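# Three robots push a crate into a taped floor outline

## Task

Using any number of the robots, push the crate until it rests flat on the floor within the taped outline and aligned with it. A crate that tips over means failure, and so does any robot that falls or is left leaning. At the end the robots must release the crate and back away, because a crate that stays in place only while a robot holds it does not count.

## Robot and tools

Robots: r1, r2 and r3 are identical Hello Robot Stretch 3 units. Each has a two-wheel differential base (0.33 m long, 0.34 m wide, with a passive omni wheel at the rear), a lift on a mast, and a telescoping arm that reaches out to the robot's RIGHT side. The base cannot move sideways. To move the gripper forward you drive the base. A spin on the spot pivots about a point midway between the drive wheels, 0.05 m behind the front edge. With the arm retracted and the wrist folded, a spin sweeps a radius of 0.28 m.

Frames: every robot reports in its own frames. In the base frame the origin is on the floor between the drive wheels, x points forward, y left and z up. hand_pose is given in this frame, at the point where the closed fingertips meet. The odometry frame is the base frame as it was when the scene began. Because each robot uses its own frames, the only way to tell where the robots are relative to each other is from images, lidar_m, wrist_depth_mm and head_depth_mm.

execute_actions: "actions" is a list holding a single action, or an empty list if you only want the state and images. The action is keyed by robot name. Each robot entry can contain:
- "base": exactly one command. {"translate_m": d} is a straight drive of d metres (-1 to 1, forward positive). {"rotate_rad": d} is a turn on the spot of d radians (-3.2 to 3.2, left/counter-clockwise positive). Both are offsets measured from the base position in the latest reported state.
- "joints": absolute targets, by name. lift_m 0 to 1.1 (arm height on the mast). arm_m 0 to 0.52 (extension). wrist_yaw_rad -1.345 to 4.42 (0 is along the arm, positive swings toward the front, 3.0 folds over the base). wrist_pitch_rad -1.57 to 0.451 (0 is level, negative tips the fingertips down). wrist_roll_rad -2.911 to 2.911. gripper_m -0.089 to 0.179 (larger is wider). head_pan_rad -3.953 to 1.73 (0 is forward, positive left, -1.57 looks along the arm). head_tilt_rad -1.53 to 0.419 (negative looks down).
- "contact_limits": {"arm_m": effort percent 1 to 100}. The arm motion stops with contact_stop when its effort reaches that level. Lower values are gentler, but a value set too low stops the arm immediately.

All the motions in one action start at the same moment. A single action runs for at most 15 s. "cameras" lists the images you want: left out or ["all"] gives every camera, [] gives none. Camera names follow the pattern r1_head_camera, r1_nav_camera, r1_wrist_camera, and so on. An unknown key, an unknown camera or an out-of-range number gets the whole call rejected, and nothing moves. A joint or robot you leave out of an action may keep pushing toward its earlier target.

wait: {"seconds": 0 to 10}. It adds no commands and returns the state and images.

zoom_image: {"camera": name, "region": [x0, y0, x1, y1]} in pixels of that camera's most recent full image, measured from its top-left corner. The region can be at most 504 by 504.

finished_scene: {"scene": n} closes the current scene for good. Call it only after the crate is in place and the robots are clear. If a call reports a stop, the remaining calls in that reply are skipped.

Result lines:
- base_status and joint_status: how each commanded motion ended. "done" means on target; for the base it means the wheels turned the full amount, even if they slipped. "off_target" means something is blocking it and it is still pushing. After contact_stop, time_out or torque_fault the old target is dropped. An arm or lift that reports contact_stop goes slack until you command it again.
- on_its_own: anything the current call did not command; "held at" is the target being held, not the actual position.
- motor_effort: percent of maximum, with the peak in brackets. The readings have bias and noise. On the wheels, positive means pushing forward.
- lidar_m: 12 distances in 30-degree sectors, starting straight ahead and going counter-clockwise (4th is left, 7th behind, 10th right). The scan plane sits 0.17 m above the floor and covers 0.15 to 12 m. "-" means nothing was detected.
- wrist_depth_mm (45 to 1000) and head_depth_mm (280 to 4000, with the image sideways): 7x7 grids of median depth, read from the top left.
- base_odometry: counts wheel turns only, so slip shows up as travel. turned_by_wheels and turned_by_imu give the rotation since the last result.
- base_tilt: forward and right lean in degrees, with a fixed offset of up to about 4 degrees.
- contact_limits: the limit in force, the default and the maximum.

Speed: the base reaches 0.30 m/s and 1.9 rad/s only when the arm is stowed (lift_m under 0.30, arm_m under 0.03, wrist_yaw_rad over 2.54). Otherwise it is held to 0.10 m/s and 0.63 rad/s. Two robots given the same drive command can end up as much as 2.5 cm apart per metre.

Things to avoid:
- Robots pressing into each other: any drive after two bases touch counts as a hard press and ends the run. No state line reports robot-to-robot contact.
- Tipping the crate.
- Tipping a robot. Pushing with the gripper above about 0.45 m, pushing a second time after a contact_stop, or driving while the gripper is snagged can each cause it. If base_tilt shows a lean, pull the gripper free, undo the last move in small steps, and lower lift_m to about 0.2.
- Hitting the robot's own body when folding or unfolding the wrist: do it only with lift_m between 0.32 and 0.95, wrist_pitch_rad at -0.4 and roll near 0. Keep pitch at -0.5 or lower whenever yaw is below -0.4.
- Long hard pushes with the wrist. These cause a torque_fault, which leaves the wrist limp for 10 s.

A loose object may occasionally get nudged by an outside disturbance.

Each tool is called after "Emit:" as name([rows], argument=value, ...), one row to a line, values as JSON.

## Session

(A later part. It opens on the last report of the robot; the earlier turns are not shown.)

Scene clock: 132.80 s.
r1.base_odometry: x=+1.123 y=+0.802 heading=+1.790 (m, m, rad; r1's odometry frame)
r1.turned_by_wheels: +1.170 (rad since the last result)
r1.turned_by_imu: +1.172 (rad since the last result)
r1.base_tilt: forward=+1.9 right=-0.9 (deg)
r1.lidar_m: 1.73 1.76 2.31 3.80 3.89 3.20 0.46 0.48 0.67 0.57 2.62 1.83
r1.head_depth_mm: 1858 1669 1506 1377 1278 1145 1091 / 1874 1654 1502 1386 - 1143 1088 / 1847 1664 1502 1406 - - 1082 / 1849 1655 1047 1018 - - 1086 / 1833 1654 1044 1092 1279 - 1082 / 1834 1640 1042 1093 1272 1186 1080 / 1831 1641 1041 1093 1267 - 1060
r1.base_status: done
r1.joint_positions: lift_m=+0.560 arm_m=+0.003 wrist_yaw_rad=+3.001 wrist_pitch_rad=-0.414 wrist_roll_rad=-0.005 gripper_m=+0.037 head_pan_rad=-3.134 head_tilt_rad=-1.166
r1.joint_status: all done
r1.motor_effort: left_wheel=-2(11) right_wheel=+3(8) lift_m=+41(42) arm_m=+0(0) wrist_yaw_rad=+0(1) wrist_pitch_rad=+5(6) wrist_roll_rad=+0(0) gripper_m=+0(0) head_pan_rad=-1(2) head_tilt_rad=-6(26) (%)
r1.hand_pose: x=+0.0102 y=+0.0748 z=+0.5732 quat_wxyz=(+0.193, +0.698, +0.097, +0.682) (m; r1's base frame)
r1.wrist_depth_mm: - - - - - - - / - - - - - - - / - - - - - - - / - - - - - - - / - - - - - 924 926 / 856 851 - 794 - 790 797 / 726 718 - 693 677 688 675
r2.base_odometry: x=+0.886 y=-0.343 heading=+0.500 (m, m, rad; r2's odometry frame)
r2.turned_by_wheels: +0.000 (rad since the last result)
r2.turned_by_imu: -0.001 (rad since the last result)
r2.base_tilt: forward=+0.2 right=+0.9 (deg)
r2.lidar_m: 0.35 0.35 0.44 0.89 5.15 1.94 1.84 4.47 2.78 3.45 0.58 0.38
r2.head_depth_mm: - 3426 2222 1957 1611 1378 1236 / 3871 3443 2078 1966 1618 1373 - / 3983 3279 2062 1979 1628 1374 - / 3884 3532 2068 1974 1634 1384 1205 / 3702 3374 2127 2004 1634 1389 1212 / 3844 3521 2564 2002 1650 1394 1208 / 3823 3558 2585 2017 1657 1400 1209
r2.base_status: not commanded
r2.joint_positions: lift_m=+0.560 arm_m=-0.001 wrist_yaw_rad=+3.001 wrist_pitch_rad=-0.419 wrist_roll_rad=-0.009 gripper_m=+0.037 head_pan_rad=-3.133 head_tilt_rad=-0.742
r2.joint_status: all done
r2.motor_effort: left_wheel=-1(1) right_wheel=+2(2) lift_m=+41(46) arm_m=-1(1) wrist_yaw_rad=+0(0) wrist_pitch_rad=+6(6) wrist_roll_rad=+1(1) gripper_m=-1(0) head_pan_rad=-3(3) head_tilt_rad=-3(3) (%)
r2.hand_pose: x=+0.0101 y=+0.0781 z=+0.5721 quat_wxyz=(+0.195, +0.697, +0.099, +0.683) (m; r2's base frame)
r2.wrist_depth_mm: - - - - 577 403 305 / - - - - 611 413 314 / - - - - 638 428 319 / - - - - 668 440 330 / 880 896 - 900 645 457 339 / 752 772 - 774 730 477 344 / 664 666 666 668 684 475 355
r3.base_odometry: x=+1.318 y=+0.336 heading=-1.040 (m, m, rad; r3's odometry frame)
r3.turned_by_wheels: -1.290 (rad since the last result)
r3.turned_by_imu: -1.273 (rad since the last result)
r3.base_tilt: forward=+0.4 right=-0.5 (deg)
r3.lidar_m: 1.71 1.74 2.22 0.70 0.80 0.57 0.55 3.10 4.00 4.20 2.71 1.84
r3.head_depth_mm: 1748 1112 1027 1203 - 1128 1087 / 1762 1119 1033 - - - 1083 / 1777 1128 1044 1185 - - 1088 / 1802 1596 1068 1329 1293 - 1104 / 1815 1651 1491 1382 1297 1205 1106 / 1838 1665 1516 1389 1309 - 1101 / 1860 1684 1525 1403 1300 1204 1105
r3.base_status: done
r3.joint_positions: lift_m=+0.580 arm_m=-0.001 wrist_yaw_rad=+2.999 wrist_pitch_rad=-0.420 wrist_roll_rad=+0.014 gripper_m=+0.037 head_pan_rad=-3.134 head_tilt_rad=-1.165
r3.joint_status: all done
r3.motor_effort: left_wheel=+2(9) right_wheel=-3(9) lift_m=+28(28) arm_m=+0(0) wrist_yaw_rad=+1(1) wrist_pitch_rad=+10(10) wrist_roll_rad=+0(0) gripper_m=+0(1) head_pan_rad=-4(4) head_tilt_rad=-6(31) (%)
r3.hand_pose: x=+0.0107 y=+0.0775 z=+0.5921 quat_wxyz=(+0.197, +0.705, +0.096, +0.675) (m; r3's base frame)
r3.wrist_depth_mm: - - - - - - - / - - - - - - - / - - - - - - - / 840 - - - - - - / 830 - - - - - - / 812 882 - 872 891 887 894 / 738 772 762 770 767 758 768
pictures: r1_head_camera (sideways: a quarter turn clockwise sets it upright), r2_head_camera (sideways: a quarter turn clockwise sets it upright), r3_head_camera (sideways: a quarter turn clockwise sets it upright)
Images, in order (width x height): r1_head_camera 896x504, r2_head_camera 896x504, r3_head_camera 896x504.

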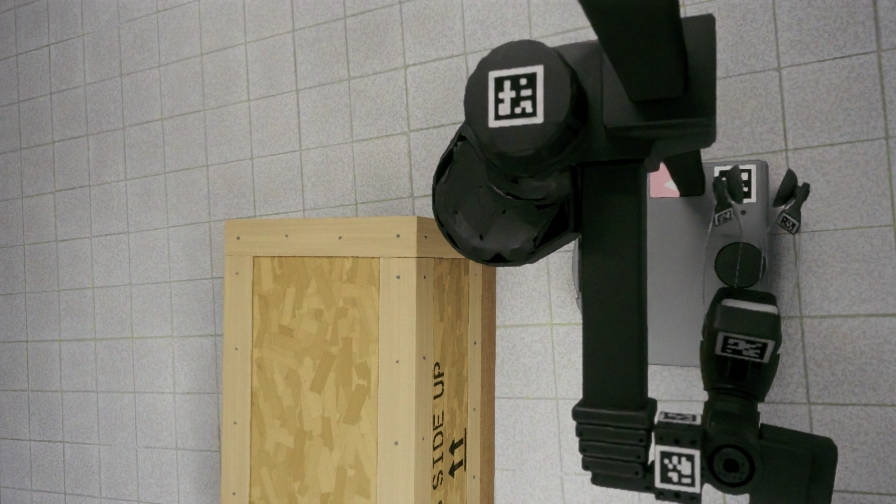

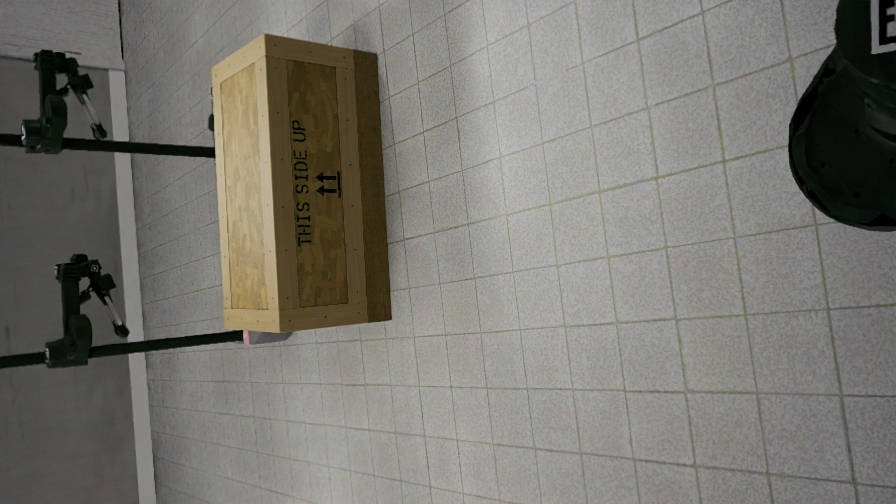

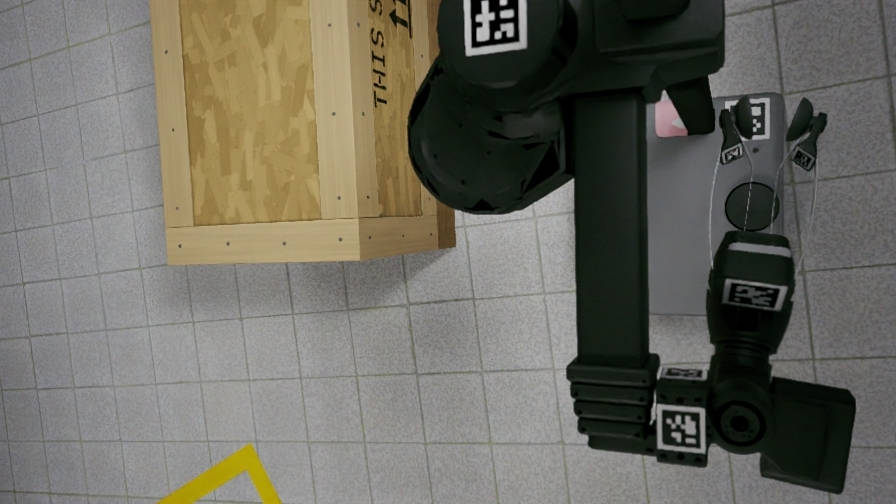

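Emit:
execute_actions([
  {"r1":{"base":{"translate_m":-0.17},"joints":{"wrist_yaw_rad":1.57}},"r2":{"joints":{"wrist_yaw_rad":1.57}},"r3":{"base":{"rotate_rad":0.03},"joints":{"wrist_yaw_rad":1.57}}},
], cameras=[])

Emit:
execute_actions([
  {"r1":{"base":{"translate_m":-0.01},"joints":{"wrist_pitch_rad":-0.2}},"r2":{"joints":{"wrist_pitch_rad":-0.2}},"r3":{"base":{"translate_m":-0.27},"joints":{"wrist_pitch_rad":-0.2}}},
], cameras=["r1_head_camera","r3_head_camera"])

Scene clock: 143.23 s.
r1.base_odometry: x=+1.160 y=+0.636 heading=+1.790 (m, m, rad; r1's odometry frame)
r1.turned_by_wheels: +0.000 (rad since the last result)
r1.turned_by_imu: +0.000 (rad since the last result)
r1.base_tilt: forward=+1.9 right=-1.0 (deg)
r1.lidar_m: 1.89 1.93 2.52 2.33 2.25 3.02 0.29 0.31 0.42 0.62 0.59 2.01
r1.head_depth_mm: 1858 1661 1498 1373 1280 1145 1089 / 1857 1658 1507 1393 - 1143 1087 / 1850 1650 1502 1403 - - 1089 / 1847 1649 1043 967 - - 1085 / 1838 1650 1041 951 1062 - 1082 / 1828 1648 1042 951 1015 1170 1081 / 1828 1637 1039 947 1121 - 1089
r1.base_status: done
r1.joint_positions: lift_m=+0.560 arm_m=+0.003 wrist_yaw_rad=+1.572 wrist_pitch_rad=-0.414 wrist_roll_rad=-0.005 gripper_m=+0.037 head_pan_rad=-3.134 head_tilt_rad=-1.166
r1.joint_status: all done
r1.motor_effort: left_wheel=-2(10) right_wheel=+3(4) lift_m=+40(40) arm_m=+0(0) wrist_yaw_rad=-2(2) wrist_pitch_rad=+6(6) wrist_roll_rad=+0(0) gripper_m=+0(0) head_pan_rad=-1(3) head_tilt_rad=-6(5) (%)
r1.hand_pose: x=+0.2036 y=-0.1477 z=+0.5732 quat_wxyz=(+0.593, +0.591, -0.384, +0.389) (m; r1's base frame)
r1.wrist_depth_mm: - - - - - - - / - - - - - - - / - - - - - - - / - - - - - - - / - - - - - 927 923 / 853 831 819 787 - 782 764 / 728 736 701 687 675 669 666
r2.base_odometry: x=+0.886 y=-0.343 heading=+0.500 (m, m, rad; r2's odometry frame)
r2.turned_by_wheels: +0.000 (rad since the last result)
r2.turned_by_imu: -0.001 (rad since the last result)
r2.base_tilt: forward=+0.2 right=+0.9 (deg)
r2.lidar_m: 0.35 0.35 0.44 0.89 5.12 1.95 1.84 4.48 2.78 3.45 0.58 0.38
r2.head_depth_mm: - 3435 2227 1935 1607 1372 1238 / 3892 3451 2078 1956 1615 1383 - / 3994 3340 2070 1983 1618 1383 - / 3905 3501 2042 1987 1635 1379 1200 / 3759 3545 2147 2002 1634 1384 1202 / 3776 3567 2581 2006 1649 1387 1206 / 3818 3599 2586 2006 1656 1401 1212
r2.base_status: not commanded
r2.joint_positions: lift_m=+0.560 arm_m=-0.001 wrist_yaw_rad=+1.572 wrist_pitch_rad=-0.419 wrist_roll_rad=-0.009 gripper_m=+0.037 head_pan_rad=-3.133 head_tilt_rad=-0.742
r2.joint_status: all done
r2.motor_effort: left_wheel=+0(1) right_wheel=+2(3) lift_m=+41(41) arm_m=-1(1) wrist_yaw_rad=-1(1) wrist_pitch_rad=+6(6) wrist_roll_rad=+1(1) gripper_m=-1(0) head_pan_rad=-3(4) head_tilt_rad=-3(3) (%)
r2.hand_pose: x=+0.2029 y=-0.1438 z=+0.5721 quat_wxyz=(+0.595, +0.591, -0.382, +0.388) (m; r2's base frame)
r2.wrist_depth_mm: 233 242 253 264 275 288 304 / 254 263 278 292 306 323 342 / 279 290 308 325 342 368 392 / 309 325 345 366 391 422 454 / 348 370 383 420 458 498 541 / 398 423 469 504 546 597 658 / 464 493 547 584 646 666 697
r3.base_odometry: x=+1.318 y=+0.336 heading=-1.010 (m, m, rad; r3's odometry frame)
r3.turned_by_wheels: +0.030 (rad since the last result)
r3.turned_by_imu: +0.029 (rad since the last result)
r3.base_tilt: forward=+0.4 right=-0.6 (deg)
r3.lidar_m: 1.71 1.75 2.28 4.56 0.73 0.57 0.55 3.14 4.06 4.20 2.62 1.82
r3.head_depth_mm: 1747 1109 1024 1173 - 1135 1086 / 1779 1118 1034 - - - 1087 / 1779 1127 1047 1172 - - 1091 / 1791 1612 1448 1338 1294 - 1104 / 1822 1654 1502 1373 1300 1193 1110 / 1844 1675 1516 1394 1315 - - / 1842 1674 1522 1408 1302 - 1126
r3.base_status: done
r3.joint_positions: lift_m=+0.580 arm_m=-0.001 wrist_yaw_rad=+1.573 wrist_pitch_rad=-0.420 wrist_roll_rad=+0.014 gripper_m=+0.037 head_pan_rad=-3.134 head_tilt_rad=-1.165
r3.joint_status: all done
r3.motor_effort: left_wheel=-1(2) right_wheel=+2(3) lift_m=+28(28) arm_m=+0(0) wrist_yaw_rad=-2(1) wrist_pitch_rad=+10(10) wrist_roll_rad=+0(0) gripper_m=+0(0) head_pan_rad=-5(3) head_tilt_rad=-7(5) (%)
r3.hand_pose: x=+0.2028 y=-0.1442 z=+0.5921 quat_wxyz=(+0.591, +0.596, -0.388, +0.381) (m; r3's base frame)
r3.wrist_depth_mm: - - - - - - - / - - - - - - - / - - - - - - - / - - - - - - - / - - - - - - - / 879 864 825 896 913 927 878 / 755 744 737 757 736 754 767
pictures: none
No camera images: the call's "cameras" was empty. Leave "cameras" out to get every camera's image.

Scene clock: 147.10 s.
r1.base_odometry: x=+1.162 y=+0.626 heading=+1.789 (m, m, rad; r1's odometry frame)
r1.turned_by_wheels: +0.000 (rad since the last result)
r1.turned_by_imu: +0.000 (rad since the last result)
r1.base_tilt: forward=+1.9 right=-1.0 (deg)
r1.lidar_m: 1.90 1.95 2.54 2.31 2.25 0.29 0.28 0.30 0.41 0.58 2.89 2.02
r1.head_depth_mm: 1858 1666 1505 1367 1279 1141 1088 / 1864 1664 1510 1395 - 1144 1086 / 1855 1660 1500 1400 - - 1084 / 1839 1651 1045 965 - - 1084 / 1840 1649 1041 954 1033 - 1083 / 1832 1646 1036 948 979 1175 1080 / 1838 1645 1037 949 1090 - -
r1.base_status: done
r1.joint_positions: lift_m=+0.560 arm_m=+0.003 wrist_yaw_rad=+1.572 wrist_pitch_rad=-0.222 wrist_roll_rad=-0.005 gripper_m=+0.037 head_pan_rad=-3.134 head_tilt_rad=-1.166
r1.joint_status: all done
r1.motor_effort: left_wheel=-2(8) right_wheel=+2(4) lift_m=+40(40) arm_m=+0(0) wrist_yaw_rad=-2(2) wrist_pitch_rad=+9(7) wrist_roll_rad=+0(0) gripper_m=+0(1) head_pan_rad=-2(1) head_tilt_rad=-6(5) (%)
r1.hand_pose: x=+0.2233 y=-0.1476 z=+0.6184 quat_wxyz=(+0.553, +0.551, -0.439, +0.443) (m; r1's base frame)
r1.wrist_depth_mm: - - - - - - - / - - - - - - - / - - - - - - - / - - - - - - - / - - - - - - - / - - - - - 957 939 / 872 845 838 810 808 785 766
r2.base_odometry: x=+0.886 y=-0.343 heading=+0.500 (m, m, rad; r2's odometry frame)
r2.turned_by_wheels: +0.000 (rad since the last result)
r2.turned_by_imu: -0.001 (rad since the last result)
r2.base_tilt: forward=+0.2 right=+1.0 (deg)
r2.lidar_m: 0.35 0.35 0.44 0.89 5.12 1.94 1.84 4.46 2.78 3.42 0.58 0.38
r2.head_depth_mm: - 3405 2250 1947 1605 1378 1235 / 3834 3259 2084 1973 1607 1379 - / 3995 3449 2061 1969 1624 1380 - / 3890 3529 2057 1982 1625 1380 1205 / 3852 3337 2128 1998 1637 1390 1208 / 3777 3593 2557 2015 1646 1392 1207 / 3815 3587 2580 2017 1655 1396 1217
r2.base_status: not commanded
r2.joint_positions: lift_m=+0.560 arm_m=-0.001 wrist_yaw_rad=+1.572 wrist_pitch_rad=-0.223 wrist_roll_rad=-0.009 gripper_m=+0.037 head_pan_rad=-3.133 head_tilt_rad=-0.742
r2.joint_status: all done
r2.motor_effort: left_wheel=-1(1) right_wheel=+2(2) lift_m=+41(40) arm_m=-1(1) wrist_yaw_rad=-1(1) wrist_pitch_rad=+7(6) wrist_roll_rad=+1(1) gripper_m=+0(0) head_pan_rad=-3(3) head_tilt_rad=-3(4) (%)
r2.hand_pose: x=+0.2232 y=-0.1437 z=+0.6182 quat_wxyz=(+0.555, +0.551, -0.438, +0.444) (m; r2's base frame)
r2.wrist_depth_mm: 229 237 248 259 271 285 298 / 244 251 264 280 290 309 324 / 259 271 284 300 313 335 354 / 278 292 306 321 344 366 392 / 301 314 325 350 382 406 438 / 325 342 371 390 418 454 495 / 356 376 404 438 472 514 566
r3.base_odometry: x=+1.174 y=+0.565 heading=-1.010 (m, m, rad; r3's odometry frame)
r3.turned_by_wheels: +0.000 (rad since the last result)
r3.turned_by_imu: +0.000 (rad since the last result)
r3.base_tilt: forward=+0.4 right=-0.6 (deg)
r3.lidar_m: 1.98 2.01 2.64 0.69 0.39 0.29 0.28 2.85 3.71 4.22 3.04 2.09
r3.head_depth_mm: 1751 1584 1012 957 - 1131 1084 / 1785 1594 1023 - - - 1089 / 1788 1610 1029 974 - - 1093 / 1805 1635 1476 1340 1286 - 1106 / 1823 1638 1502 1389 1298 1187 1112 / 1837 1652 1518 1382 1314 - - / 1854 1670 1528 1396 1301 - 1122
r3.base_status: done
r3.joint_positions: lift_m=+0.580 arm_m=-0.001 wrist_yaw_rad=+1.572 wrist_pitch_rad=-0.223 wrist_roll_rad=+0.014 gripper_m=+0.037 head_pan_rad=-3.134 head_tilt_rad=-1.166
r3.joint_status: all done
r3.motor_effort: left_wheel=-1(7) right_wheel=+2(3) lift_m=+28(28) arm_m=+0(0) wrist_yaw_rad=-1(2) wrist_pitch_rad=+11(12) wrist_roll_rad=+0(0) gripper_m=+1(1) head_pan_rad=-4(5) head_tilt_rad=-7(6) (%)
r3.hand_pose: x=+0.2232 y=-0.1441 z=+0.6384 quat_wxyz=(+0.550, +0.556, -0.444, +0.438) (m; r3's base frame)
r3.wrist_depth_mm: - - - - - - - / - - - - - - - / - - - - - - - / - - - - - - - / - - - - - - - / - - - - - - - / 898 896 909 908 915 905 919
pictures: r1_head_camera (sideways: a quarter turn clockwise sets it upright), r3_head_camera (sideways: a quarter turn clockwise sets it upright)
Images, in order (width x height): r1_head_camera 896x504, r3_head_camera 896x504.

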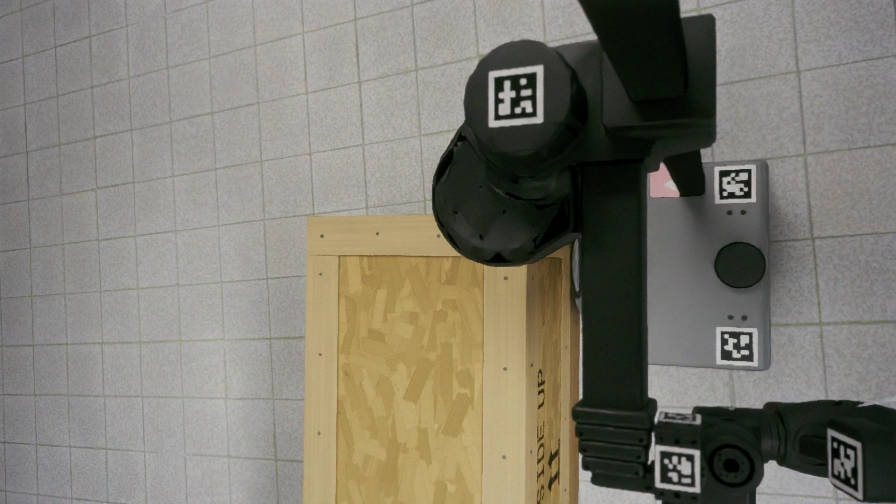

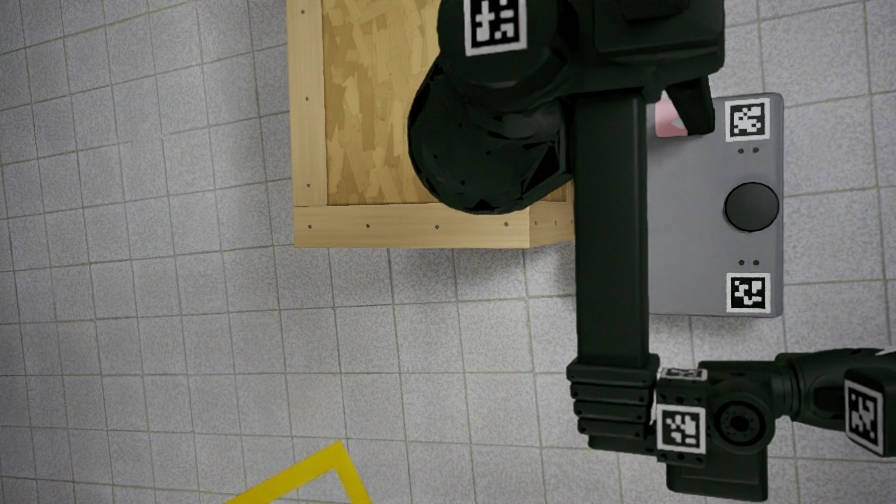

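Emit:
execute_actions([
  {"r1":{"base":{"translate_m":-0.3}},"r3":{"base":{"translate_m":-0.3}}},
], cameras=["r1_head_camera","r2_head_camera","r3_head_camera"])

Scene clock: 153.93 s.
r1.base_odometry: x=+1.228 y=+0.333 heading=+1.790 (m, m, rad; r1's odometry frame)
r1.turned_by_wheels: +0.001 (rad since the last result)
r1.turned_by_imu: +0.002 (rad since the last result)
r1.base_tilt: forward=+1.9 right=-0.9 (deg)
r1.lidar_m: 2.20 2.25 2.94 2.18 3.85 0.28 0.28 0.29 0.40 0.58 3.34 2.34
r1.head_depth_mm: 1853 1656 1504 1373 1283 1145 1089 / 1853 1664 1495 1390 - 1142 1088 / 1851 1648 1498 1404 - - 1084 / 1843 1645 1045 966 - - 1086 / 1835 1643 1041 955 1010 - 1082 / 1836 1647 1036 950 958 1171 1078 / 1827 1646 1036 946 1078 - -
r1.base_status: translate_m off_target (by the wheels' count: -0.2999 of -0.3000)
r1.joint_positions: lift_m=+0.560 arm_m=+0.003 wrist_yaw_rad=+1.572 wrist_pitch_rad=-0.221 wrist_roll_rad=-0.005 gripper_m=+0.037 head_pan_rad=-3.134 head_tilt_rad=-1.167
r1.joint_status: not commanded
r1.on_its_own: right_wheel is at rest, and its effort (-37) is outside its rest range (-18 to +18)
r1.motor_effort: left_wheel=-6(47) right_wheel=-37(44) lift_m=+40(40) arm_m=+0(0) wrist_yaw_rad=-1(2) wrist_pitch_rad=+9(9) wrist_roll_rad=+0(0) gripper_m=+0(0) head_pan_rad=-1(1) head_tilt_rad=-5(6) (%)
r1.hand_pose: x=+0.2234 y=-0.1477 z=+0.6187 quat_wxyz=(+0.553, +0.551, -0.440, +0.444) (m; r1's base frame)
r1.wrist_depth_mm: - - - - - - - / - - - - - - - / - - - - - - - / - - - - - - - / - - - - - - - / - - - - - - 951 / 891 840 832 810 804 792 782
r2.base_odometry: x=+0.886 y=-0.343 heading=+0.500 (m, m, rad; r2's odometry frame)
r2.turned_by_wheels: +0.000 (rad since the last result)
r2.turned_by_imu: -0.001 (rad since the last result)
r2.base_tilt: forward=+0.3 right=+0.9 (deg)
r2.lidar_m: 0.35 0.35 0.44 0.89 5.13 1.63 1.55 4.47 2.78 3.43 0.58 0.38
r2.head_depth_mm: 3976 3405 1827 1901 1621 1370 1237 / 3859 3269 1814 1906 1614 1375 - / 3979 3471 1839 1916 1628 1377 - / 3836 3540 1835 1899 1631 1381 1200 / 3786 3397 1926 1926 1652 1389 1203 / 3767 3525 2565 2010 1651 1393 1207 / 3777 3568 2588 2013 1647 1398 1217
r2.base_status: not commanded
r2.joint_positions: lift_m=+0.560 arm_m=-0.001 wrist_yaw_rad=+1.572 wrist_pitch_rad=-0.223 wrist_roll_rad=-0.009 gripper_m=+0.037 head_pan_rad=-3.133 head_tilt_rad=-0.742
r2.joint_status: not commanded
r2.motor_effort: left_wheel=-1(1) right_wheel=+3(3) lift_m=+41(40) arm_m=-1(1) wrist_yaw_rad=-1(1) wrist_pitch_rad=+7(7) wrist_roll_rad=+1(1) gripper_m=+0(0) head_pan_rad=-5(4) head_tilt_rad=-3(3) (%)
r2.hand_pose: x=+0.2232 y=-0.1437 z=+0.6182 quat_wxyz=(+0.555, +0.551, -0.438, +0.444) (m; r2's base frame)
r2.wrist_depth_mm: 229 237 248 258 270 285 300 / 244 253 265 277 291 307 326 / 259 270 284 300 315 334 353 / 280 291 305 323 343 366 391 / 300 313 326 352 383 405 438 / 324 343 375 390 419 452 490 / 356 375 406 437 468 510 573
r3.base_odometry: x=+1.015 y=+0.819 heading=-1.011 (m, m, rad; r3's odometry frame)
r3.turned_by_wheels: -0.001 (rad since the last result)
r3.turned_by_imu: +0.004 (rad since the last result)
r3.base_tilt: forward=+0.4 right=-0.5 (deg)
r3.lidar_m: 2.27 2.33 3.05 0.69 0.39 0.29 0.28 2.56 3.33 4.24 3.48 2.41
r3.head_depth_mm: 1754 1587 1014 958 - 1132 1086 / 1760 1604 1020 - - - 1092 / 1786 1611 1029 970 - - 1093 / 1796 1629 1472 1337 1286 - 1100 / 1807 1648 1488 1381 1307 1196 1109 / 1841 1647 1501 1384 1320 - - / 1854 1668 1518 1401 1300 - 1126
r3.base_status: translate_m off_target (by the wheels' count: -0.2997 of -0.3000)
r3.joint_positions: lift_m=+0.580 arm_m=-0.001 wrist_yaw_rad=+1.572 wrist_pitch_rad=-0.222 wrist_roll_rad=+0.014 gripper_m=+0.037 head_pan_rad=-3.134 head_tilt_rad=-1.167
r3.joint_status: not commanded
r3.on_its_own: left_wheel is at rest, and its effort (-56) is outside its rest range (-18 to +18); right_wheel is at rest, and its effort (-27) is outside its rest range (-18 to +18)
r3.motor_effort: left_wheel=-56(65) right_wheel=-27(79) lift_m=+27(27) arm_m=+0(0) wrist_yaw_rad=-1(1) wrist_pitch_rad=+11(11) wrist_roll_rad=+0(0) gripper_m=+0(1) head_pan_rad=-4(4) head_tilt_rad=-5(7) (%)
r3.hand_pose: x=+0.2233 y=-0.1442 z=+0.6386 quat_wxyz=(+0.549, +0.556, -0.444, +0.438) (m; r3's base frame)
r3.wrist_depth_mm: - - - - - - - / - - - - - - - / - - - - - - - / - - - - - - - / - - - - - - - / - - - - - - - / 899 917 886 895 918 909 918
pictures: r1_head_camera (sideways: a quarter turn clockwise sets it upright), r2_head_camera (sideways: a quarter turn clockwise sets it upright), r3_head_camera (sideways: a quarter turn clockwise sets it upright)
Images, in order (width x height): r1_head_camera 896x504, r2_head_camera 896x504, r3_head_camera 896x504.

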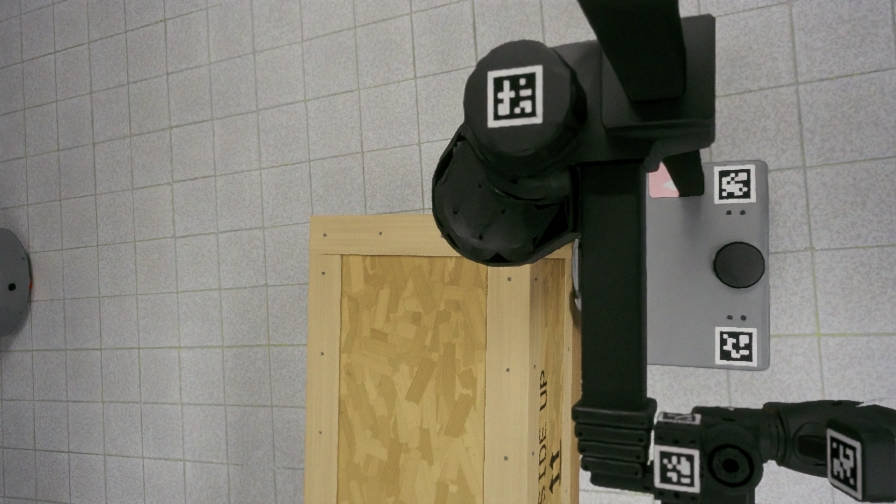

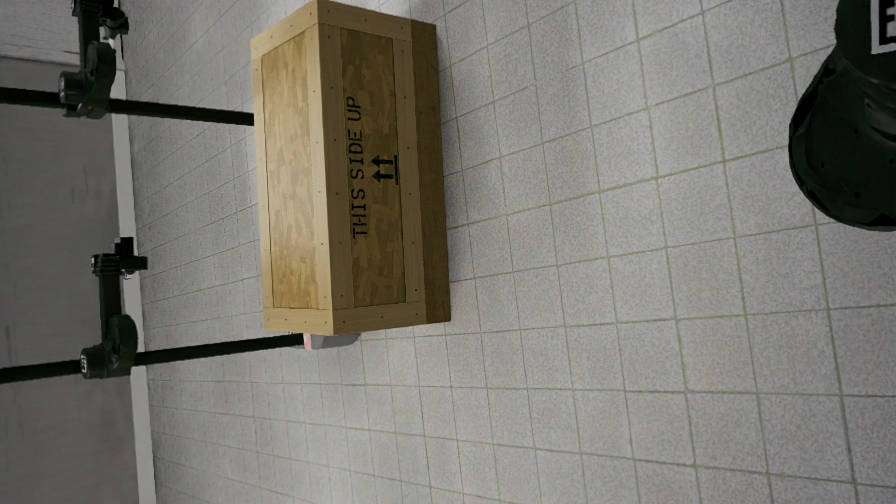

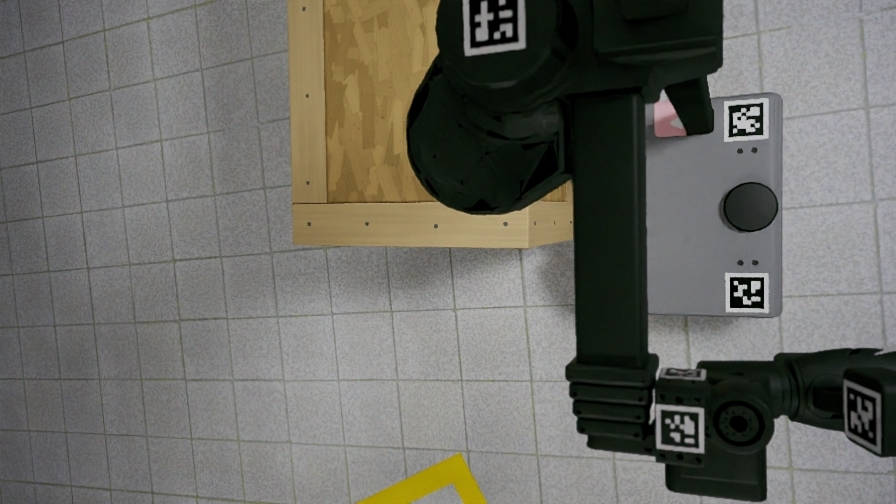

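Emit:
execute_actions([
  {"r1":{"base":{"translate_m":-1.0}},"r3":{"base":{"translate_m":-1.0}},"r2":{"joints":{"head_tilt_rad":-1.18}}},
], cameras=["r1_head_camera","r2_head_camera","r3_head_camera"])

Scene clock: 168.87 s.
r1.base_odometry: x=+1.446 y=-0.643 heading=+1.791 (m, m, rad; r1's odometry frame)
r1.turned_by_wheels: +0.001 (rad since the last result)
r1.turned_by_imu: +0.003 (rad since the last result)
r1.base_tilt: forward=+1.9 right=-0.9 (deg)
r1.lidar_m: 3.18 3.26 2.21 2.21 2.37 0.28 0.28 0.29 0.41 0.58 4.84 3.37
r1.head_depth_mm: 1641 1665 1500 1376 1275 1146 1092 / 1619 1657 1505 1386 - 1144 1084 / 1600 1650 1497 1402 - - 1087 / 1590 1449 1044 966 - - 1085 / 1541 1433 1040 948 1011 - 1083 / 1563 1651 1042 949 969 1171 1079 / 1555 1643 1036 946 1086 - -
r1.base_status: translate_m off_target (by the wheels' count: -0.9998 of -1.0000)
r1.joint_positions: lift_m=+0.560 arm_m=+0.003 wrist_yaw_rad=+1.572 wrist_pitch_rad=-0.221 wrist_roll_rad=-0.005 gripper_m=+0.037 head_pan_rad=-3.134 head_tilt_rad=-1.167
r1.joint_status: not commanded
r1.on_its_own: right_wheel is at rest, and its effort (-36) is outside its rest range (-18 to +18)
r1.motor_effort: left_wheel=-9(32) right_wheel=-36(42) lift_m=+40(39) arm_m=+0(0) wrist_yaw_rad=-1(1) wrist_pitch_rad=+9(9) wrist_roll_rad=+0(0) gripper_m=+0(0) head_pan_rad=-2(2) head_tilt_rad=-5(5) (%)
r1.hand_pose: x=+0.2234 y=-0.1477 z=+0.6187 quat_wxyz=(+0.553, +0.551, -0.440, +0.444) (m; r1's base frame)
r1.wrist_depth_mm: - - - - - - - / - - - - - - - / - - - - - - - / - - - - - - - / - - - - - - - / - - - - - - 919 / 867 850 851 804 815 780 788
r2.base_odometry: x=+0.886 y=-0.343 heading=+0.500 (m, m, rad; r2's odometry frame)
r2.turned_by_wheels: +0.000 (rad since the last result)
r2.turned_by_imu: -0.002 (rad since the last result)
r2.base_tilt: forward=+0.3 right=+0.9 (deg)
r2.lidar_m: 0.35 0.35 0.44 0.89 0.83 0.59 0.56 0.57 2.78 3.44 0.58 0.38
r2.head_depth_mm: 1878 1169 1060 1229 - - 1101 / 1895 1172 1067 1201 - - 1096 / 1891 1178 1067 1154 - - 1089 / 1901 1186 1070 1235 1295 - 1086 / 1914 1185 1072 1296 1306 - 1097 / 1861 1690 1552 1415 1309 1189 1119 / 1924 1735 1558 1411 1306 - 1108
r2.base_status: not commanded
r2.joint_positions: lift_m=+0.560 arm_m=-0.001 wrist_yaw_rad=+1.572 wrist_pitch_rad=-0.223 wrist_roll_rad=-0.009 gripper_m=+0.037 head_pan_rad=-3.133 head_tilt_rad=-1.165
r2.joint_status: all done
r2.motor_effort: left_wheel=-1(1) right_wheel=+3(3) lift_m=+41(41) arm_m=-1(1) wrist_yaw_rad=+0(1) wrist_pitch_rad=+7(7) wrist_roll_rad=+1(1) gripper_m=+0(0) head_pan_rad=-4(4) head_tilt_rad=-6(28) (%)
r2.hand_pose: x=+0.2232 y=-0.1437 z=+0.6182 quat_wxyz=(+0.555, +0.551, -0.438, +0.444) (m; r2's base frame)
r2.wrist_depth_mm: 229 237 247 259 270 284 297 / 243 252 265 277 291 307 324 / 260 270 283 299 314 333 355 / 278 291 305 324 343 369 391 / 302 313 326 351 382 405 434 / 323 342 375 389 416 457 491 / 354 371 401 432 466 520 561
r3.base_odometry: x=+0.485 y=+1.666 heading=-1.012 (m, m, rad; r3's odometry frame)
r3.turned_by_wheels: -0.001 (rad since the last result)
r3.turned_by_imu: -0.001 (rad since the last result)
r3.base_tilt: forward=+0.4 right=-0.6 (deg)
r3.lidar_m: 3.26 3.35 4.39 0.69 0.39 0.29 0.28 1.54 2.01 4.32 4.39 3.43
r3.head_depth_mm: 1629 1589 1011 957 - 1130 1084 / 1611 1610 1023 - - - 1091 / 1605 1623 1031 973 - - 1099 / 1588 1625 1478 1336 1284 - 1097 / 1585 1641 1506 1380 1302 1189 1105 / 1567 1647 1501 1388 1315 - - / 1560 1679 1521 1395 1303 - 1123
r3.base_status: translate_m off_target (by the wheels' count: -0.9997 of -1.0000)
r3.joint_positions: lift_m=+0.580 arm_m=-0.001 wrist_yaw_rad=+1.572 wrist_pitch_rad=-0.222 wrist_roll_rad=+0.014 gripper_m=+0.037 head_pan_rad=-3.134 head_tilt_rad=-1.167
r3.joint_status: not commanded
r3.on_its_own: left_wheel is at rest, and its effort (-56) is outside its rest range (-18 to +18); right_wheel is at rest, and its effort (-27) is outside its rest range (-18 to +18)
r3.motor_effort: left_wheel=-56(64) right_wheel=-27(57) lift_m=+27(27) arm_m=+0(0) wrist_yaw_rad=-3(1) wrist_pitch_rad=+11(11) wrist_roll_rad=+0(0) gripper_m=+0(1) head_pan_rad=-4(4) head_tilt_rad=-7(5) (%)
r3.hand_pose: x=+0.2233 y=-0.1442 z=+0.6386 quat_wxyz=(+0.549, +0.556, -0.444, +0.438) (m; r3's base frame)
r3.wrist_depth_mm: - - - - - - - / - - - - - - - / - - - - - - - / - - - - - - - / - - - - - - - / - - - - - - - / 906 915 889 905 921 902 917
pictures: r1_head_camera (sideways: a quarter turn clockwise sets it upright), r2_head_camera (sideways: a quarter turn clockwise sets it upright), r3_head_camera (sideways: a quarter turn clockwise sets it upright)
Images, in order (width x height): r1_head_camera 896x504, r2_head_camera 896x504, r3_head_camera 896x504.

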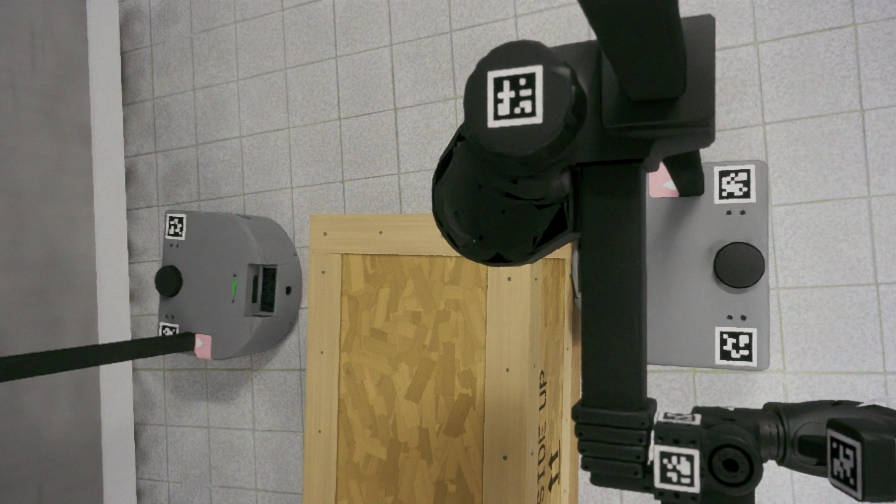

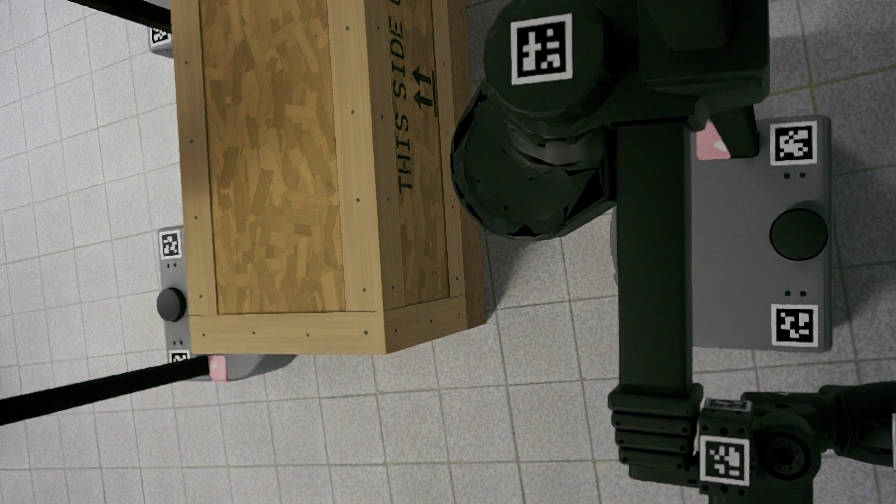

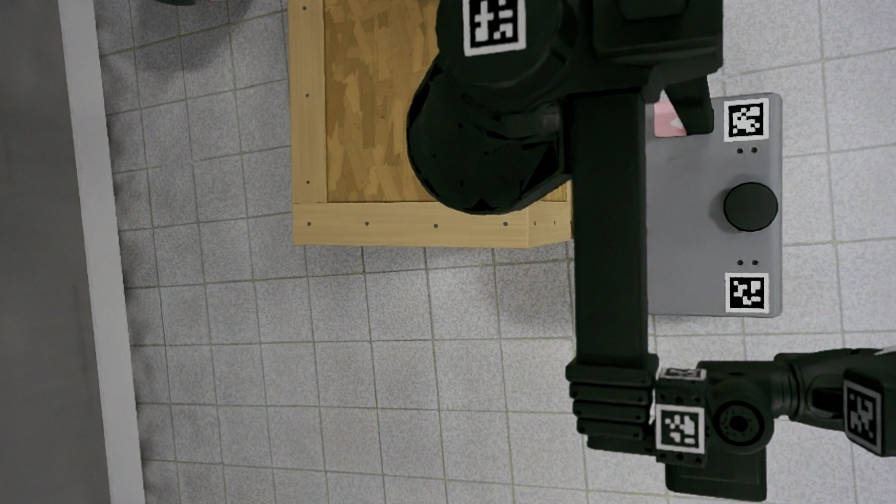

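Emit:
execute_actions([
  {"r1":{"base":{"translate_m":-0.07},"joints":{"wrist_pitch_rad":-0.4}},"r3":{"base":{"translate_m":-0.07}},"r2":{"base":{"rotate_rad":-0.76}}},
], cameras=[])

Emit:
execute_actions([
  {"r1":{"base":{"translate_m":0.15},"joints":{"wrist_yaw_rad":3.0}},"r3":{"base":{"rotate_rad":-0.09}},"r2":{"base":{"translate_m":0.2}}},
], cameras=[])

Emit:
execute_actions([
  {"r1":{"base":{"rotate_rad":1.7},"joints":{"lift_m":0.27}},"r3":{"base":{"translate_m":-0.14}},"r2":{"base":{"rotate_rad":-0.2}}},
], cameras=["r2_head_camera","r3_head_camera","r2_nav_camera","r3_nav_camera"])

Scene clock: 193.10 s.
r1.base_odometry: x=+1.461 y=-0.711 heading=+1.791 (m, m, rad; r1's odometry frame)
r1.turned_by_wheels: +0.000 (rad since the last result)
r1.turned_by_imu: +0.000 (rad since the last result)
r1.base_tilt: forward=+1.9 right=-1.0 (deg)
r1.lidar_m: 3.25 3.31 2.21 2.22 2.26 0.28 0.28 0.29 0.40 0.58 4.93 3.43
r1.head_depth_mm: 1558 1662 1500 1374 1280 1148 1093 / 1536 1663 1496 1384 - 1142 1090 / 1533 1659 1501 1404 - - 1085 / 1519 1649 1043 963 - - 1083 / 1469 1422 1038 952 1011 - 1082 / 1492 1638 1036 947 968 1170 1078 / 1483 1635 1037 948 1087 - 1091
r1.base_status: translate_m off_target (by the wheels' count: -0.0698 of -0.0700)
r1.joint_positions: lift_m=+0.560 arm_m=+0.003 wrist_yaw_rad=+1.572 wrist_pitch_rad=-0.412 wrist_roll_rad=-0.005 gripper_m=+0.037 head_pan_rad=-3.134 head_tilt_rad=-1.167
r1.joint_status: all done
r1.on_its_own: left_wheel is at rest, and its effort (-21) is outside its rest range (-18 to +18); right_wheel is at rest, and its effort (-27) is outside its rest range (-18 to +18)
r1.motor_effort: left_wheel=-21(35) right_wheel=-27(38) lift_m=+39(39) arm_m=+0(0) wrist_yaw_rad=-2(2) wrist_pitch_rad=+5(9) wrist_roll_rad=+0(0) gripper_m=+0(1) head_pan_rad=-1(1) head_tilt_rad=-6(5) (%)
r1.hand_pose: x=+0.2038 y=-0.1477 z=+0.5738 quat_wxyz=(+0.593, +0.591, -0.385, +0.389) (m; r1's base frame)
r1.wrist_depth_mm: - - - - - - - / - - - - - - - / - - - - - - - / - - - - - - - / - - - - - 912 913 / 855 827 824 805 - 786 749 / 731 716 705 687 684 686 661
r2.base_odometry: x=+0.886 y=-0.343 heading=-0.260 (m, m, rad; r2's odometry frame)
r2.turned_by_wheels: -0.760 (rad since the last result)
r2.turned_by_imu: -0.755 (rad since the last result)
r2.base_tilt: forward=+0.3 right=+0.9 (deg)
r2.lidar_m: 0.43 0.35 0.35 0.38 0.59 4.78 0.57 0.49 0.49 2.78 3.74 0.87
r2.head_depth_mm: 1883 1681 1523 1409 - - 1108 / 1883 1690 1528 1411 - - 1095 / 1888 1695 1417 1426 - - 1090 / 1897 1186 1110 1368 1291 - 1094 / 1899 1190 1073 1224 1300 - 1097 / 1924 1195 1075 1021 1283 1184 1117 / 1852 1478 1078 989 1107 - 1108
r2.base_status: done
r2.joint_positions: lift_m=+0.560 arm_m=-0.001 wrist_yaw_rad=+1.572 wrist_pitch_rad=-0.222 wrist_roll_rad=-0.009 gripper_m=+0.037 head_pan_rad=-3.133 head_tilt_rad=-1.166
r2.joint_status: not commanded
r2.motor_effort: left_wheel=+3(8) right_wheel=-1(6) lift_m=+41(40) arm_m=-1(1) wrist_yaw_rad=-1(2) wrist_pitch_rad=+6(7) wrist_roll_rad=+1(1) gripper_m=-1(0) head_pan_rad=-3(5) head_tilt_rad=-6(6) (%)
r2.hand_pose: x=+0.2233 y=-0.1439 z=+0.6184 quat_wxyz=(+0.555, +0.550, -0.438, +0.444) (m; r2's base frame)
r2.wrist_depth_mm: 302 355 446 606 917 - - / 312 370 478 639 - - - / 323 387 497 700 - - - / 331 405 518 758 - - - / 345 425 517 810 - - - / 356 439 640 877 937 962 959 / 373 447 644 778 771 794 798
r3.base_odometry: x=+0.448 y=+1.726 heading=-1.012 (m, m, rad; r3's odometry frame)
r3.turned_by_wheels: +0.000 (rad since the last result)
r3.turned_by_imu: -0.001 (rad since the last result)
r3.base_tilt: forward=+0.4 right=-0.6 (deg)
r3.lidar_m: 3.34 3.42 3.11 0.70 0.39 0.29 0.28 1.46 1.92 4.30 4.37 3.52
r3.head_depth_mm: 1559 1583 1012 957 - 1130 1086 / 1558 1603 1025 - - - 1091 / 1529 1611 1028 971 - - 1092 / 1525 1633 1473 1338 1277 - 1107 / 1511 1637 1503 1378 1301 1192 1113 / 1493 1649 1515 1381 1313 - - / 1481 1658 1529 1401 1300 - 1128
r3.base_status: translate_m off_target (by the wheels' count: -0.0697 of -0.0700)
r3.joint_positions: lift_m=+0.580 arm_m=-0.001 wrist_yaw_rad=+1.572 wrist_pitch_rad=-0.222 wrist_roll_rad=+0.014 gripper_m=+0.037 head_pan_rad=-3.134 head_tilt_rad=-1.167
r3.joint_status: not commanded
r3.on_its_own: left_wheel is at rest, and its effort (-47) is outside its rest range (-18 to +18); right_wheel is at rest, and its effort (-39) is outside its rest range (-18 to +18)
r3.motor_effort: left_wheel=-47(59) right_wheel=-39(58) lift_m=+27(27) arm_m=+0(0) wrist_yaw_rad=-2(2) wrist_pitch_rad=+11(11) wrist_roll_rad=+0(0) gripper_m=+0(0) head_pan_rad=-6(4) head_tilt_rad=-6(6) (%)
r3.hand_pose: x=+0.2233 y=-0.1442 z=+0.6386 quat_wxyz=(+0.549, +0.556, -0.444, +0.438) (m; r3's base frame)
r3.wrist_depth_mm: - - - - - - - / - - - - - - - / - - - - - - - / - - - - - - - / - - - - - - - / - - 995 - - - - / 910 925 884 883 884 928 935
pictures: none
No camera images: the call's "cameras" was empty. Leave "cameras" out to get every camera's image.

Scene clock: 196.27 s.
r1.base_odometry: x=+1.428 y=-0.564 heading=+1.791 (m, m, rad; r1's odometry frame)
r1.turned_by_wheels: +0.000 (rad since the last result)
r1.turned_by_imu: -0.001 (rad since the last result)
r1.base_tilt: forward=+1.8 right=-1.0 (deg)
r1.lidar_m: 3.09 3.17 2.26 2.18 2.49 1.74 0.42 0.45 0.61 0.71 4.75 3.27
r1.head_depth_mm: 1714 1662 1511 1375 1276 1147 1092 / 1712 1662 1502 1390 - 1145 1087 / 1650 1593 1499 1400 - - 1083 / 1562 1492 1044 987 - - 1085 / 1617 1624 1042 1004 1271 - 1083 / 1645 1638 1042 1005 1281 1176 1080 / 1630 1635 1036 1012 1259 - 1058
r1.base_status: done
r1.joint_positions: lift_m=+0.560 arm_m=+0.003 wrist_yaw_rad=+2.998 wrist_pitch_rad=-0.412 wrist_roll_rad=-0.005 gripper_m=+0.037 head_pan_rad=-3.134 head_tilt_rad=-1.167
r1.joint_status: all done
r1.motor_effort: left_wheel=-1(16) right_wheel=+1(19) lift_m=+40(39) arm_m=+0(0) wrist_yaw_rad=+3(3) wrist_pitch_rad=+5(5) wrist_roll_rad=+0(0) gripper_m=+0(1) head_pan_rad=-1(2) head_tilt_rad=-5(5) (%)
r1.hand_pose: x=+0.0111 y=+0.0749 z=+0.5737 quat_wxyz=(+0.194, +0.699, +0.095, +0.682) (m; r1's base frame)
r1.wrist_depth_mm: - - - - - - - / - - - - - - - / - - - - - - - / - - - - - - - / - - - - - 920 911 / 872 853 - 798 - 803 796 / 720 718 - 696 695 688 676
r2.base_odometry: x=+1.079 y=-0.395 heading=-0.260 (m, m, rad; r2's odometry frame)
r2.turned_by_wheels: +0.000 (rad since the last result)
r2.turned_by_imu: +0.001 (rad since the last result)
r2.base_tilt: forward=+0.3 right=+0.9 (deg)
r2.lidar_m: 0.28 0.22 0.22 0.24 0.38 5.24 0.73 0.62 0.63 2.76 3.57 0.56
r2.head_depth_mm: 1882 1689 1522 1411 - - 879 / 1880 1698 1524 1419 - - 1091 / 1902 1362 1515 1426 - - 1089 / 1904 1204 1429 1404 1290 - 1088 / 1327 1188 1224 1389 1306 - 1092 / 1915 1195 1111 1319 1313 1187 1117 / 1864 1198 1077 1134 1304 - 1110
r2.base_status: done
r2.joint_positions: lift_m=+0.560 arm_m=-0.001 wrist_yaw_rad=+1.572 wrist_pitch_rad=-0.222 wrist_roll_rad=-0.009 gripper_m=+0.037 head_pan_rad=-3.133 head_tilt_rad=-1.166
r2.joint_status: not commanded
r2.motor_effort: left_wheel=+2(8) right_wheel=-2(4) lift_m=+41(41) arm_m=-1(1) wrist_yaw_rad=-1(1) wrist_pitch_rad=+6(7) wrist_roll_rad=+1(1) gripper_m=+1(0) head_pan_rad=-4(4) head_tilt_rad=-6(5) (%)
r2.hand_pose: x=+0.2233 y=-0.1439 z=+0.6184 quat_wxyz=(+0.555, +0.550, -0.438, +0.444) (m; r2's base frame)
r2.wrist_depth_mm: 209 245 308 416 642 - - / 215 257 327 449 715 - - / 224 268 347 490 819 - - / 233 282 362 520 961 - - / 243 294 354 560 - - - / 253 306 446 657 914 940 964 / 264 310 452 692 794 790 784
r3.base_odometry: x=+0.448 y=+1.726 heading=-1.102 (m, m, rad; r3's odometry frame)
r3.turned_by_wheels: -0.090 (rad since the last result)
r3.turned_by_imu: -0.088 (rad since the last result)
r3.base_tilt: forward=+0.5 right=-0.6 (deg)
r3.lidar_m: 3.34 3.37 4.18 0.72 0.42 0.30 0.28 1.45 1.78 3.60 4.37 3.63
r3.head_depth_mm: 1611 1573 1013 960 - 1130 1083 / 1587 1610 1026 - - - 1089 / 1561 1622 1028 972 - - 1096 / 1525 1629 1050 965 1041 - 1098 / 1502 1637 1505 1372 1305 1184 1111 / 1474 1637 1522 1395 1311 - - / 1453 1641 1527 1398 1293 - 1126
r3.base_status: done
r3.joint_positions: lift_m=+0.580 arm_m=-0.001 wrist_yaw_rad=+1.572 wrist_pitch_rad=-0.222 wrist_roll_rad=+0.014 gripper_m=+0.037 head_pan_rad=-3.134 head_tilt_rad=-1.167
r3.joint_status: not commanded
r3.motor_effort: left_wheel=+1(34) right_wheel=-13(56) lift_m=+27(27) arm_m=+0(0) wrist_yaw_rad=-2(1) wrist_pitch_rad=+11(11) wrist_roll_rad=+0(0) gripper_m=+0(0) head_pan_rad=-3(5) head_tilt_rad=-6(6) (%)
r3.hand_pose: x=+0.2233 y=-0.1443 z=+0.6386 quat_wxyz=(+0.550, +0.556, -0.444, +0.438) (m; r3's base frame)
r3.wrist_depth_mm: - - - - - - - / - - - - - - - / - - - - - - - / - - - - - - - / - - - - - - - / - - - - - - - / 873 878 903 889 894 920 899
pictures: none
No camera images: the call's "cameras" was empty. Leave "cameras" out to get every camera's image.

Scene clock: 199.87 s.
r1.base_odometry: x=+1.428 y=-0.564 heading=-2.792 (m, m, rad; r1's odometry frame)
r1.turned_by_wheels: +1.700 (rad since the last result)
r1.turned_by_imu: +1.705 (rad since the last result)
r1.base_tilt: forward=+1.9 right=-1.0 (deg)
r1.lidar_m: 2.28 2.20 0.72 0.38 0.47 0.67 4.97 4.18 3.17 3.09 3.27 2.19
r1.head_depth_mm: 867 1661 1312 1235 1277 1107 1079 / 1852 1659 1463 1321 1273 1142 1086 / 1858 1661 1492 1367 - - 1080 / 1836 1653 1494 1360 1304 - 1085 / 1843 1647 1494 1361 1269 - 1084 / 1832 1641 1484 1362 1254 - 1076 / 1834 1638 1490 1357 1249 1158 1079
r1.base_status: done
r1.joint_positions: lift_m=+0.270 arm_m=+0.003 wrist_yaw_rad=+2.998 wrist_pitch_rad=-0.413 wrist_roll_rad=-0.005 gripper_m=+0.037 head_pan_rad=-3.134 head_tilt_rad=-1.167
r1.joint_status: all done
r1.motor_effort: left_wheel=-2(11) right_wheel=+2(8) lift_m=+20(34) arm_m=+0(0) wrist_yaw_rad=+1(2) wrist_pitch_rad=+5(5) wrist_roll_rad=+0(0) gripper_m=+0(0) head_pan_rad=-1(2) head_tilt_rad=-5(5) (%)
r1.hand_pose: x=+0.0110 y=+0.0748 z=+0.2842 quat_wxyz=(+0.194, +0.699, +0.096, +0.682) (m; r1's base frame)
r1.wrist_depth_mm: 466 - 396 381 - - - / 508 - 441 426 - - - / 569 544 484 465 931 866 839 / 630 582 533 509 711 679 663 / 585 605 - 551 576 544 534 / 505 502 - - - 464 463 / 435 - - - 408 394 389
r2.base_odometry: x=+1.079 y=-0.395 heading=-0.460 (m, m, rad; r2's odometry frame)
r2.turned_by_wheels: -0.200 (rad since the last result)
r2.turned_by_imu: -0.199 (rad since the last result)
r2.base_tilt: forward=+0.2 right=+0.9 (deg)
r2.lidar_m: 0.33 0.23 0.22 0.23 0.30 0.73 0.76 0.65 0.65 2.90 2.76 1.06
r2.head_depth_mm: 1885 1686 1527 1407 - - 807 / 1882 1683 1530 1417 - - 1077 / 1886 1695 1529 1436 - - 1095 / 1899 1278 1476 1403 1290 - 1090 / 1902 1188 1267 1401 1303 - 1092 / 1908 1195 1130 1361 1316 1190 1120 / 1933 1198 1080 1191 1297 - 1110
r2.base_status: done
r2.joint_positions: lift_m=+0.560 arm_m=-0.001 wrist_yaw_rad=+1.572 wrist_pitch_rad=-0.222 wrist_roll_rad=-0.009 gripper_m=+0.037 head_pan_rad=-3.133 head_tilt_rad=-1.166
r2.joint_status: not commanded
r2.motor_effort: left_wheel=+3(7) right_wheel=-2(5) lift_m=+41(41) arm_m=-1(1) wrist_yaw_rad=-1(1) wrist_pitch_rad=+6(7) wrist_roll_rad=+1(1) gripper_m=+0(1) head_pan_rad=-4(4) head_tilt_rad=-6(6) (%)
r2.hand_pose: x=+0.2233 y=-0.1439 z=+0.6184 quat_wxyz=(+0.555, +0.550, -0.438, +0.444) (m; r2's base frame)
r2.wrist_depth_mm: 249 304 417 634 - - - / 257 315 434 686 - - - / 264 329 457 751 - - - / 272 339 470 809 - - - / 281 355 449 840 - - - / 289 364 583 887 949 947 965 / 300 364 567 762 780 789 800
r3.base_odometry: x=+0.385 y=+1.850 heading=-1.102 (m, m, rad; r3's odometry frame)
r3.turned_by_wheels: +0.000 (rad since the last result)
r3.turned_by_imu: +0.122 (rad since the last result)
r3.base_tilt: forward=+0.5 right=-0.5 (deg)
r3.lidar_m: 3.45 3.57 0.64 0.54 0.32 0.27 0.28 1.35 1.82 4.32 4.48 3.61
r3.head_depth_mm: 1414 1568 1012 958 - 1132 1089 / 1413 1586 1021 - - - 1092 / 1404 1578 1028 975 - - 1093 / 1392 1598 1493 1348 1142 - 1102 / 1393 1606 1501 1381 1299 1191 1110 / 1385 1621 1509 1382 1317 - - / 1385 1622 1527 1400 1300 - 1127
r3.base_status: translate_m off_target (by the wheels' count: -0.1397 of -0.1400)
r3.joint_positions: lift_m=+0.580 arm_m=-0.001 wrist_yaw_rad=+1.572 wrist_pitch_rad=-0.222 wrist_roll_rad=+0.014 gripper_m=+0.037 head_pan_rad=-3.134 head_tilt_rad=-1.167
r3.joint_status: not commanded
r3.on_its_own: left_wheel is at rest, and its effort (-35) is outside its rest range (-18 to +18); right_wheel is at rest, and its effort (-63) is outside its rest range (-18 to +18)
r3.motor_effort: left_wheel=-35(59) right_wheel=-63(79) lift_m=+27(27) arm_m=+0(0) wrist_yaw_rad=-1(1) wrist_pitch_rad=+11(11) wrist_roll_rad=+0(0) gripper_m=-1(0) head_pan_rad=-3(4) head_tilt_rad=-5(5) (%)
r3.hand_pose: x=+0.2233 y=-0.1443 z=+0.6386 quat_wxyz=(+0.550, +0.556, -0.445, +0.438) (m; r3's base frame)
r3.wrist_depth_mm: - - - - - - - / - - - - - - - / - - - - - - - / - - - - - - - / - - - - - - - / - - - - - - - / 892 891 882 889 915 946 916
pictures: r2_head_camera (sideways: a quarter turn clockwise sets it upright), r2_nav_camera (sideways: a quarter turn counterclockwise sets it upright), r3_head_camera (sideways: a quarter turn clockwise sets it upright), r3_nav_camera (sideways: a quarter turn counterclockwise sets it upright)
Images, in order (width x height): r2_head_camera 896x504, r2_nav_camera 672x504, r3_head_camera 896x504, r3_nav_camera 672x504.

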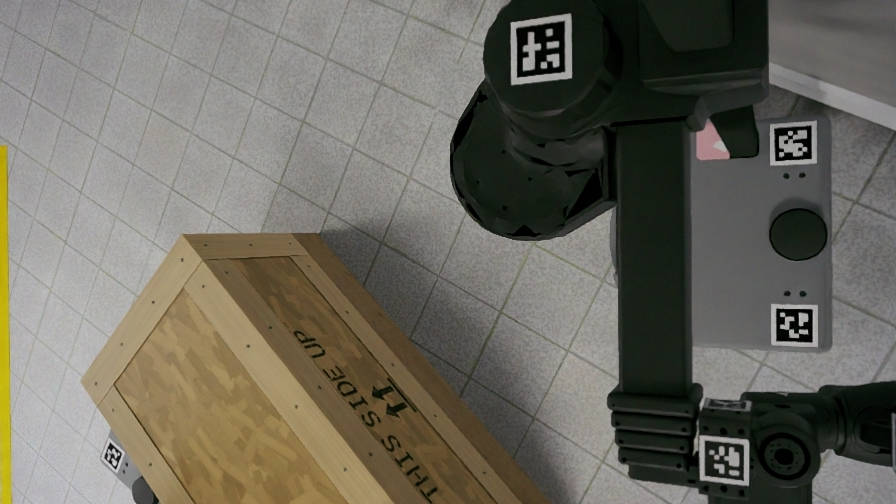

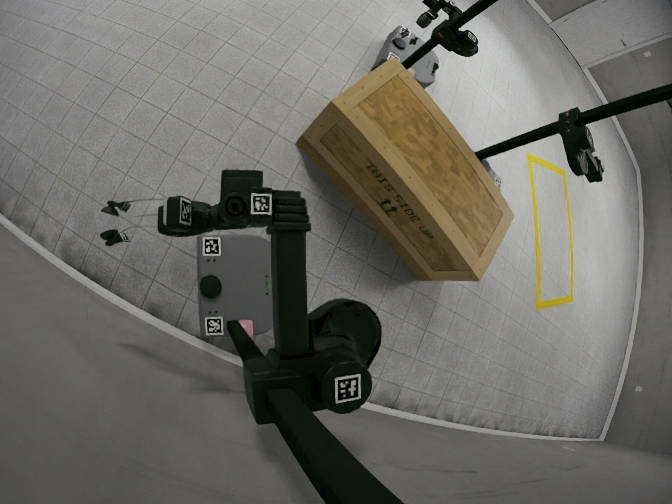

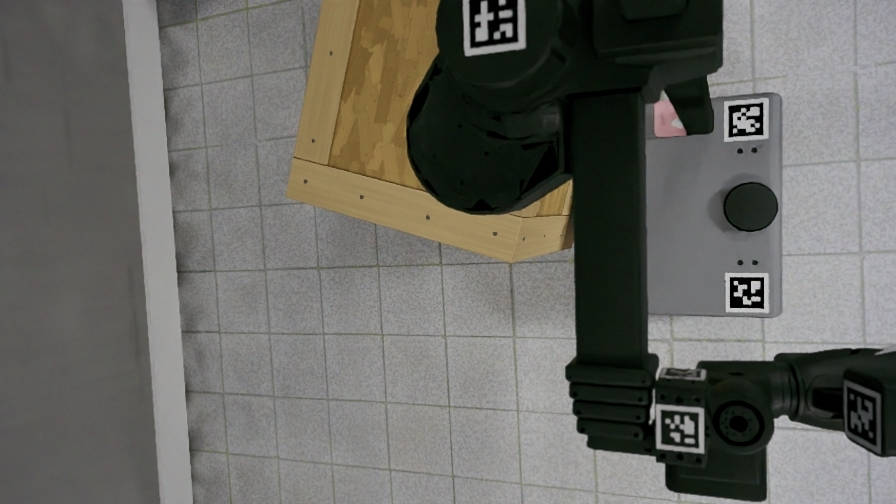

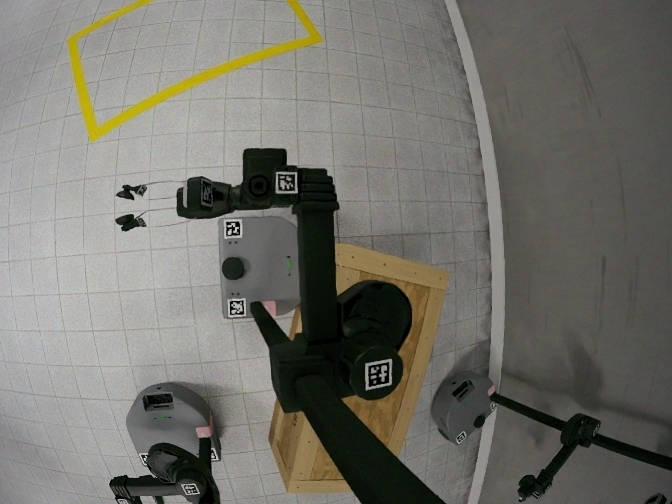

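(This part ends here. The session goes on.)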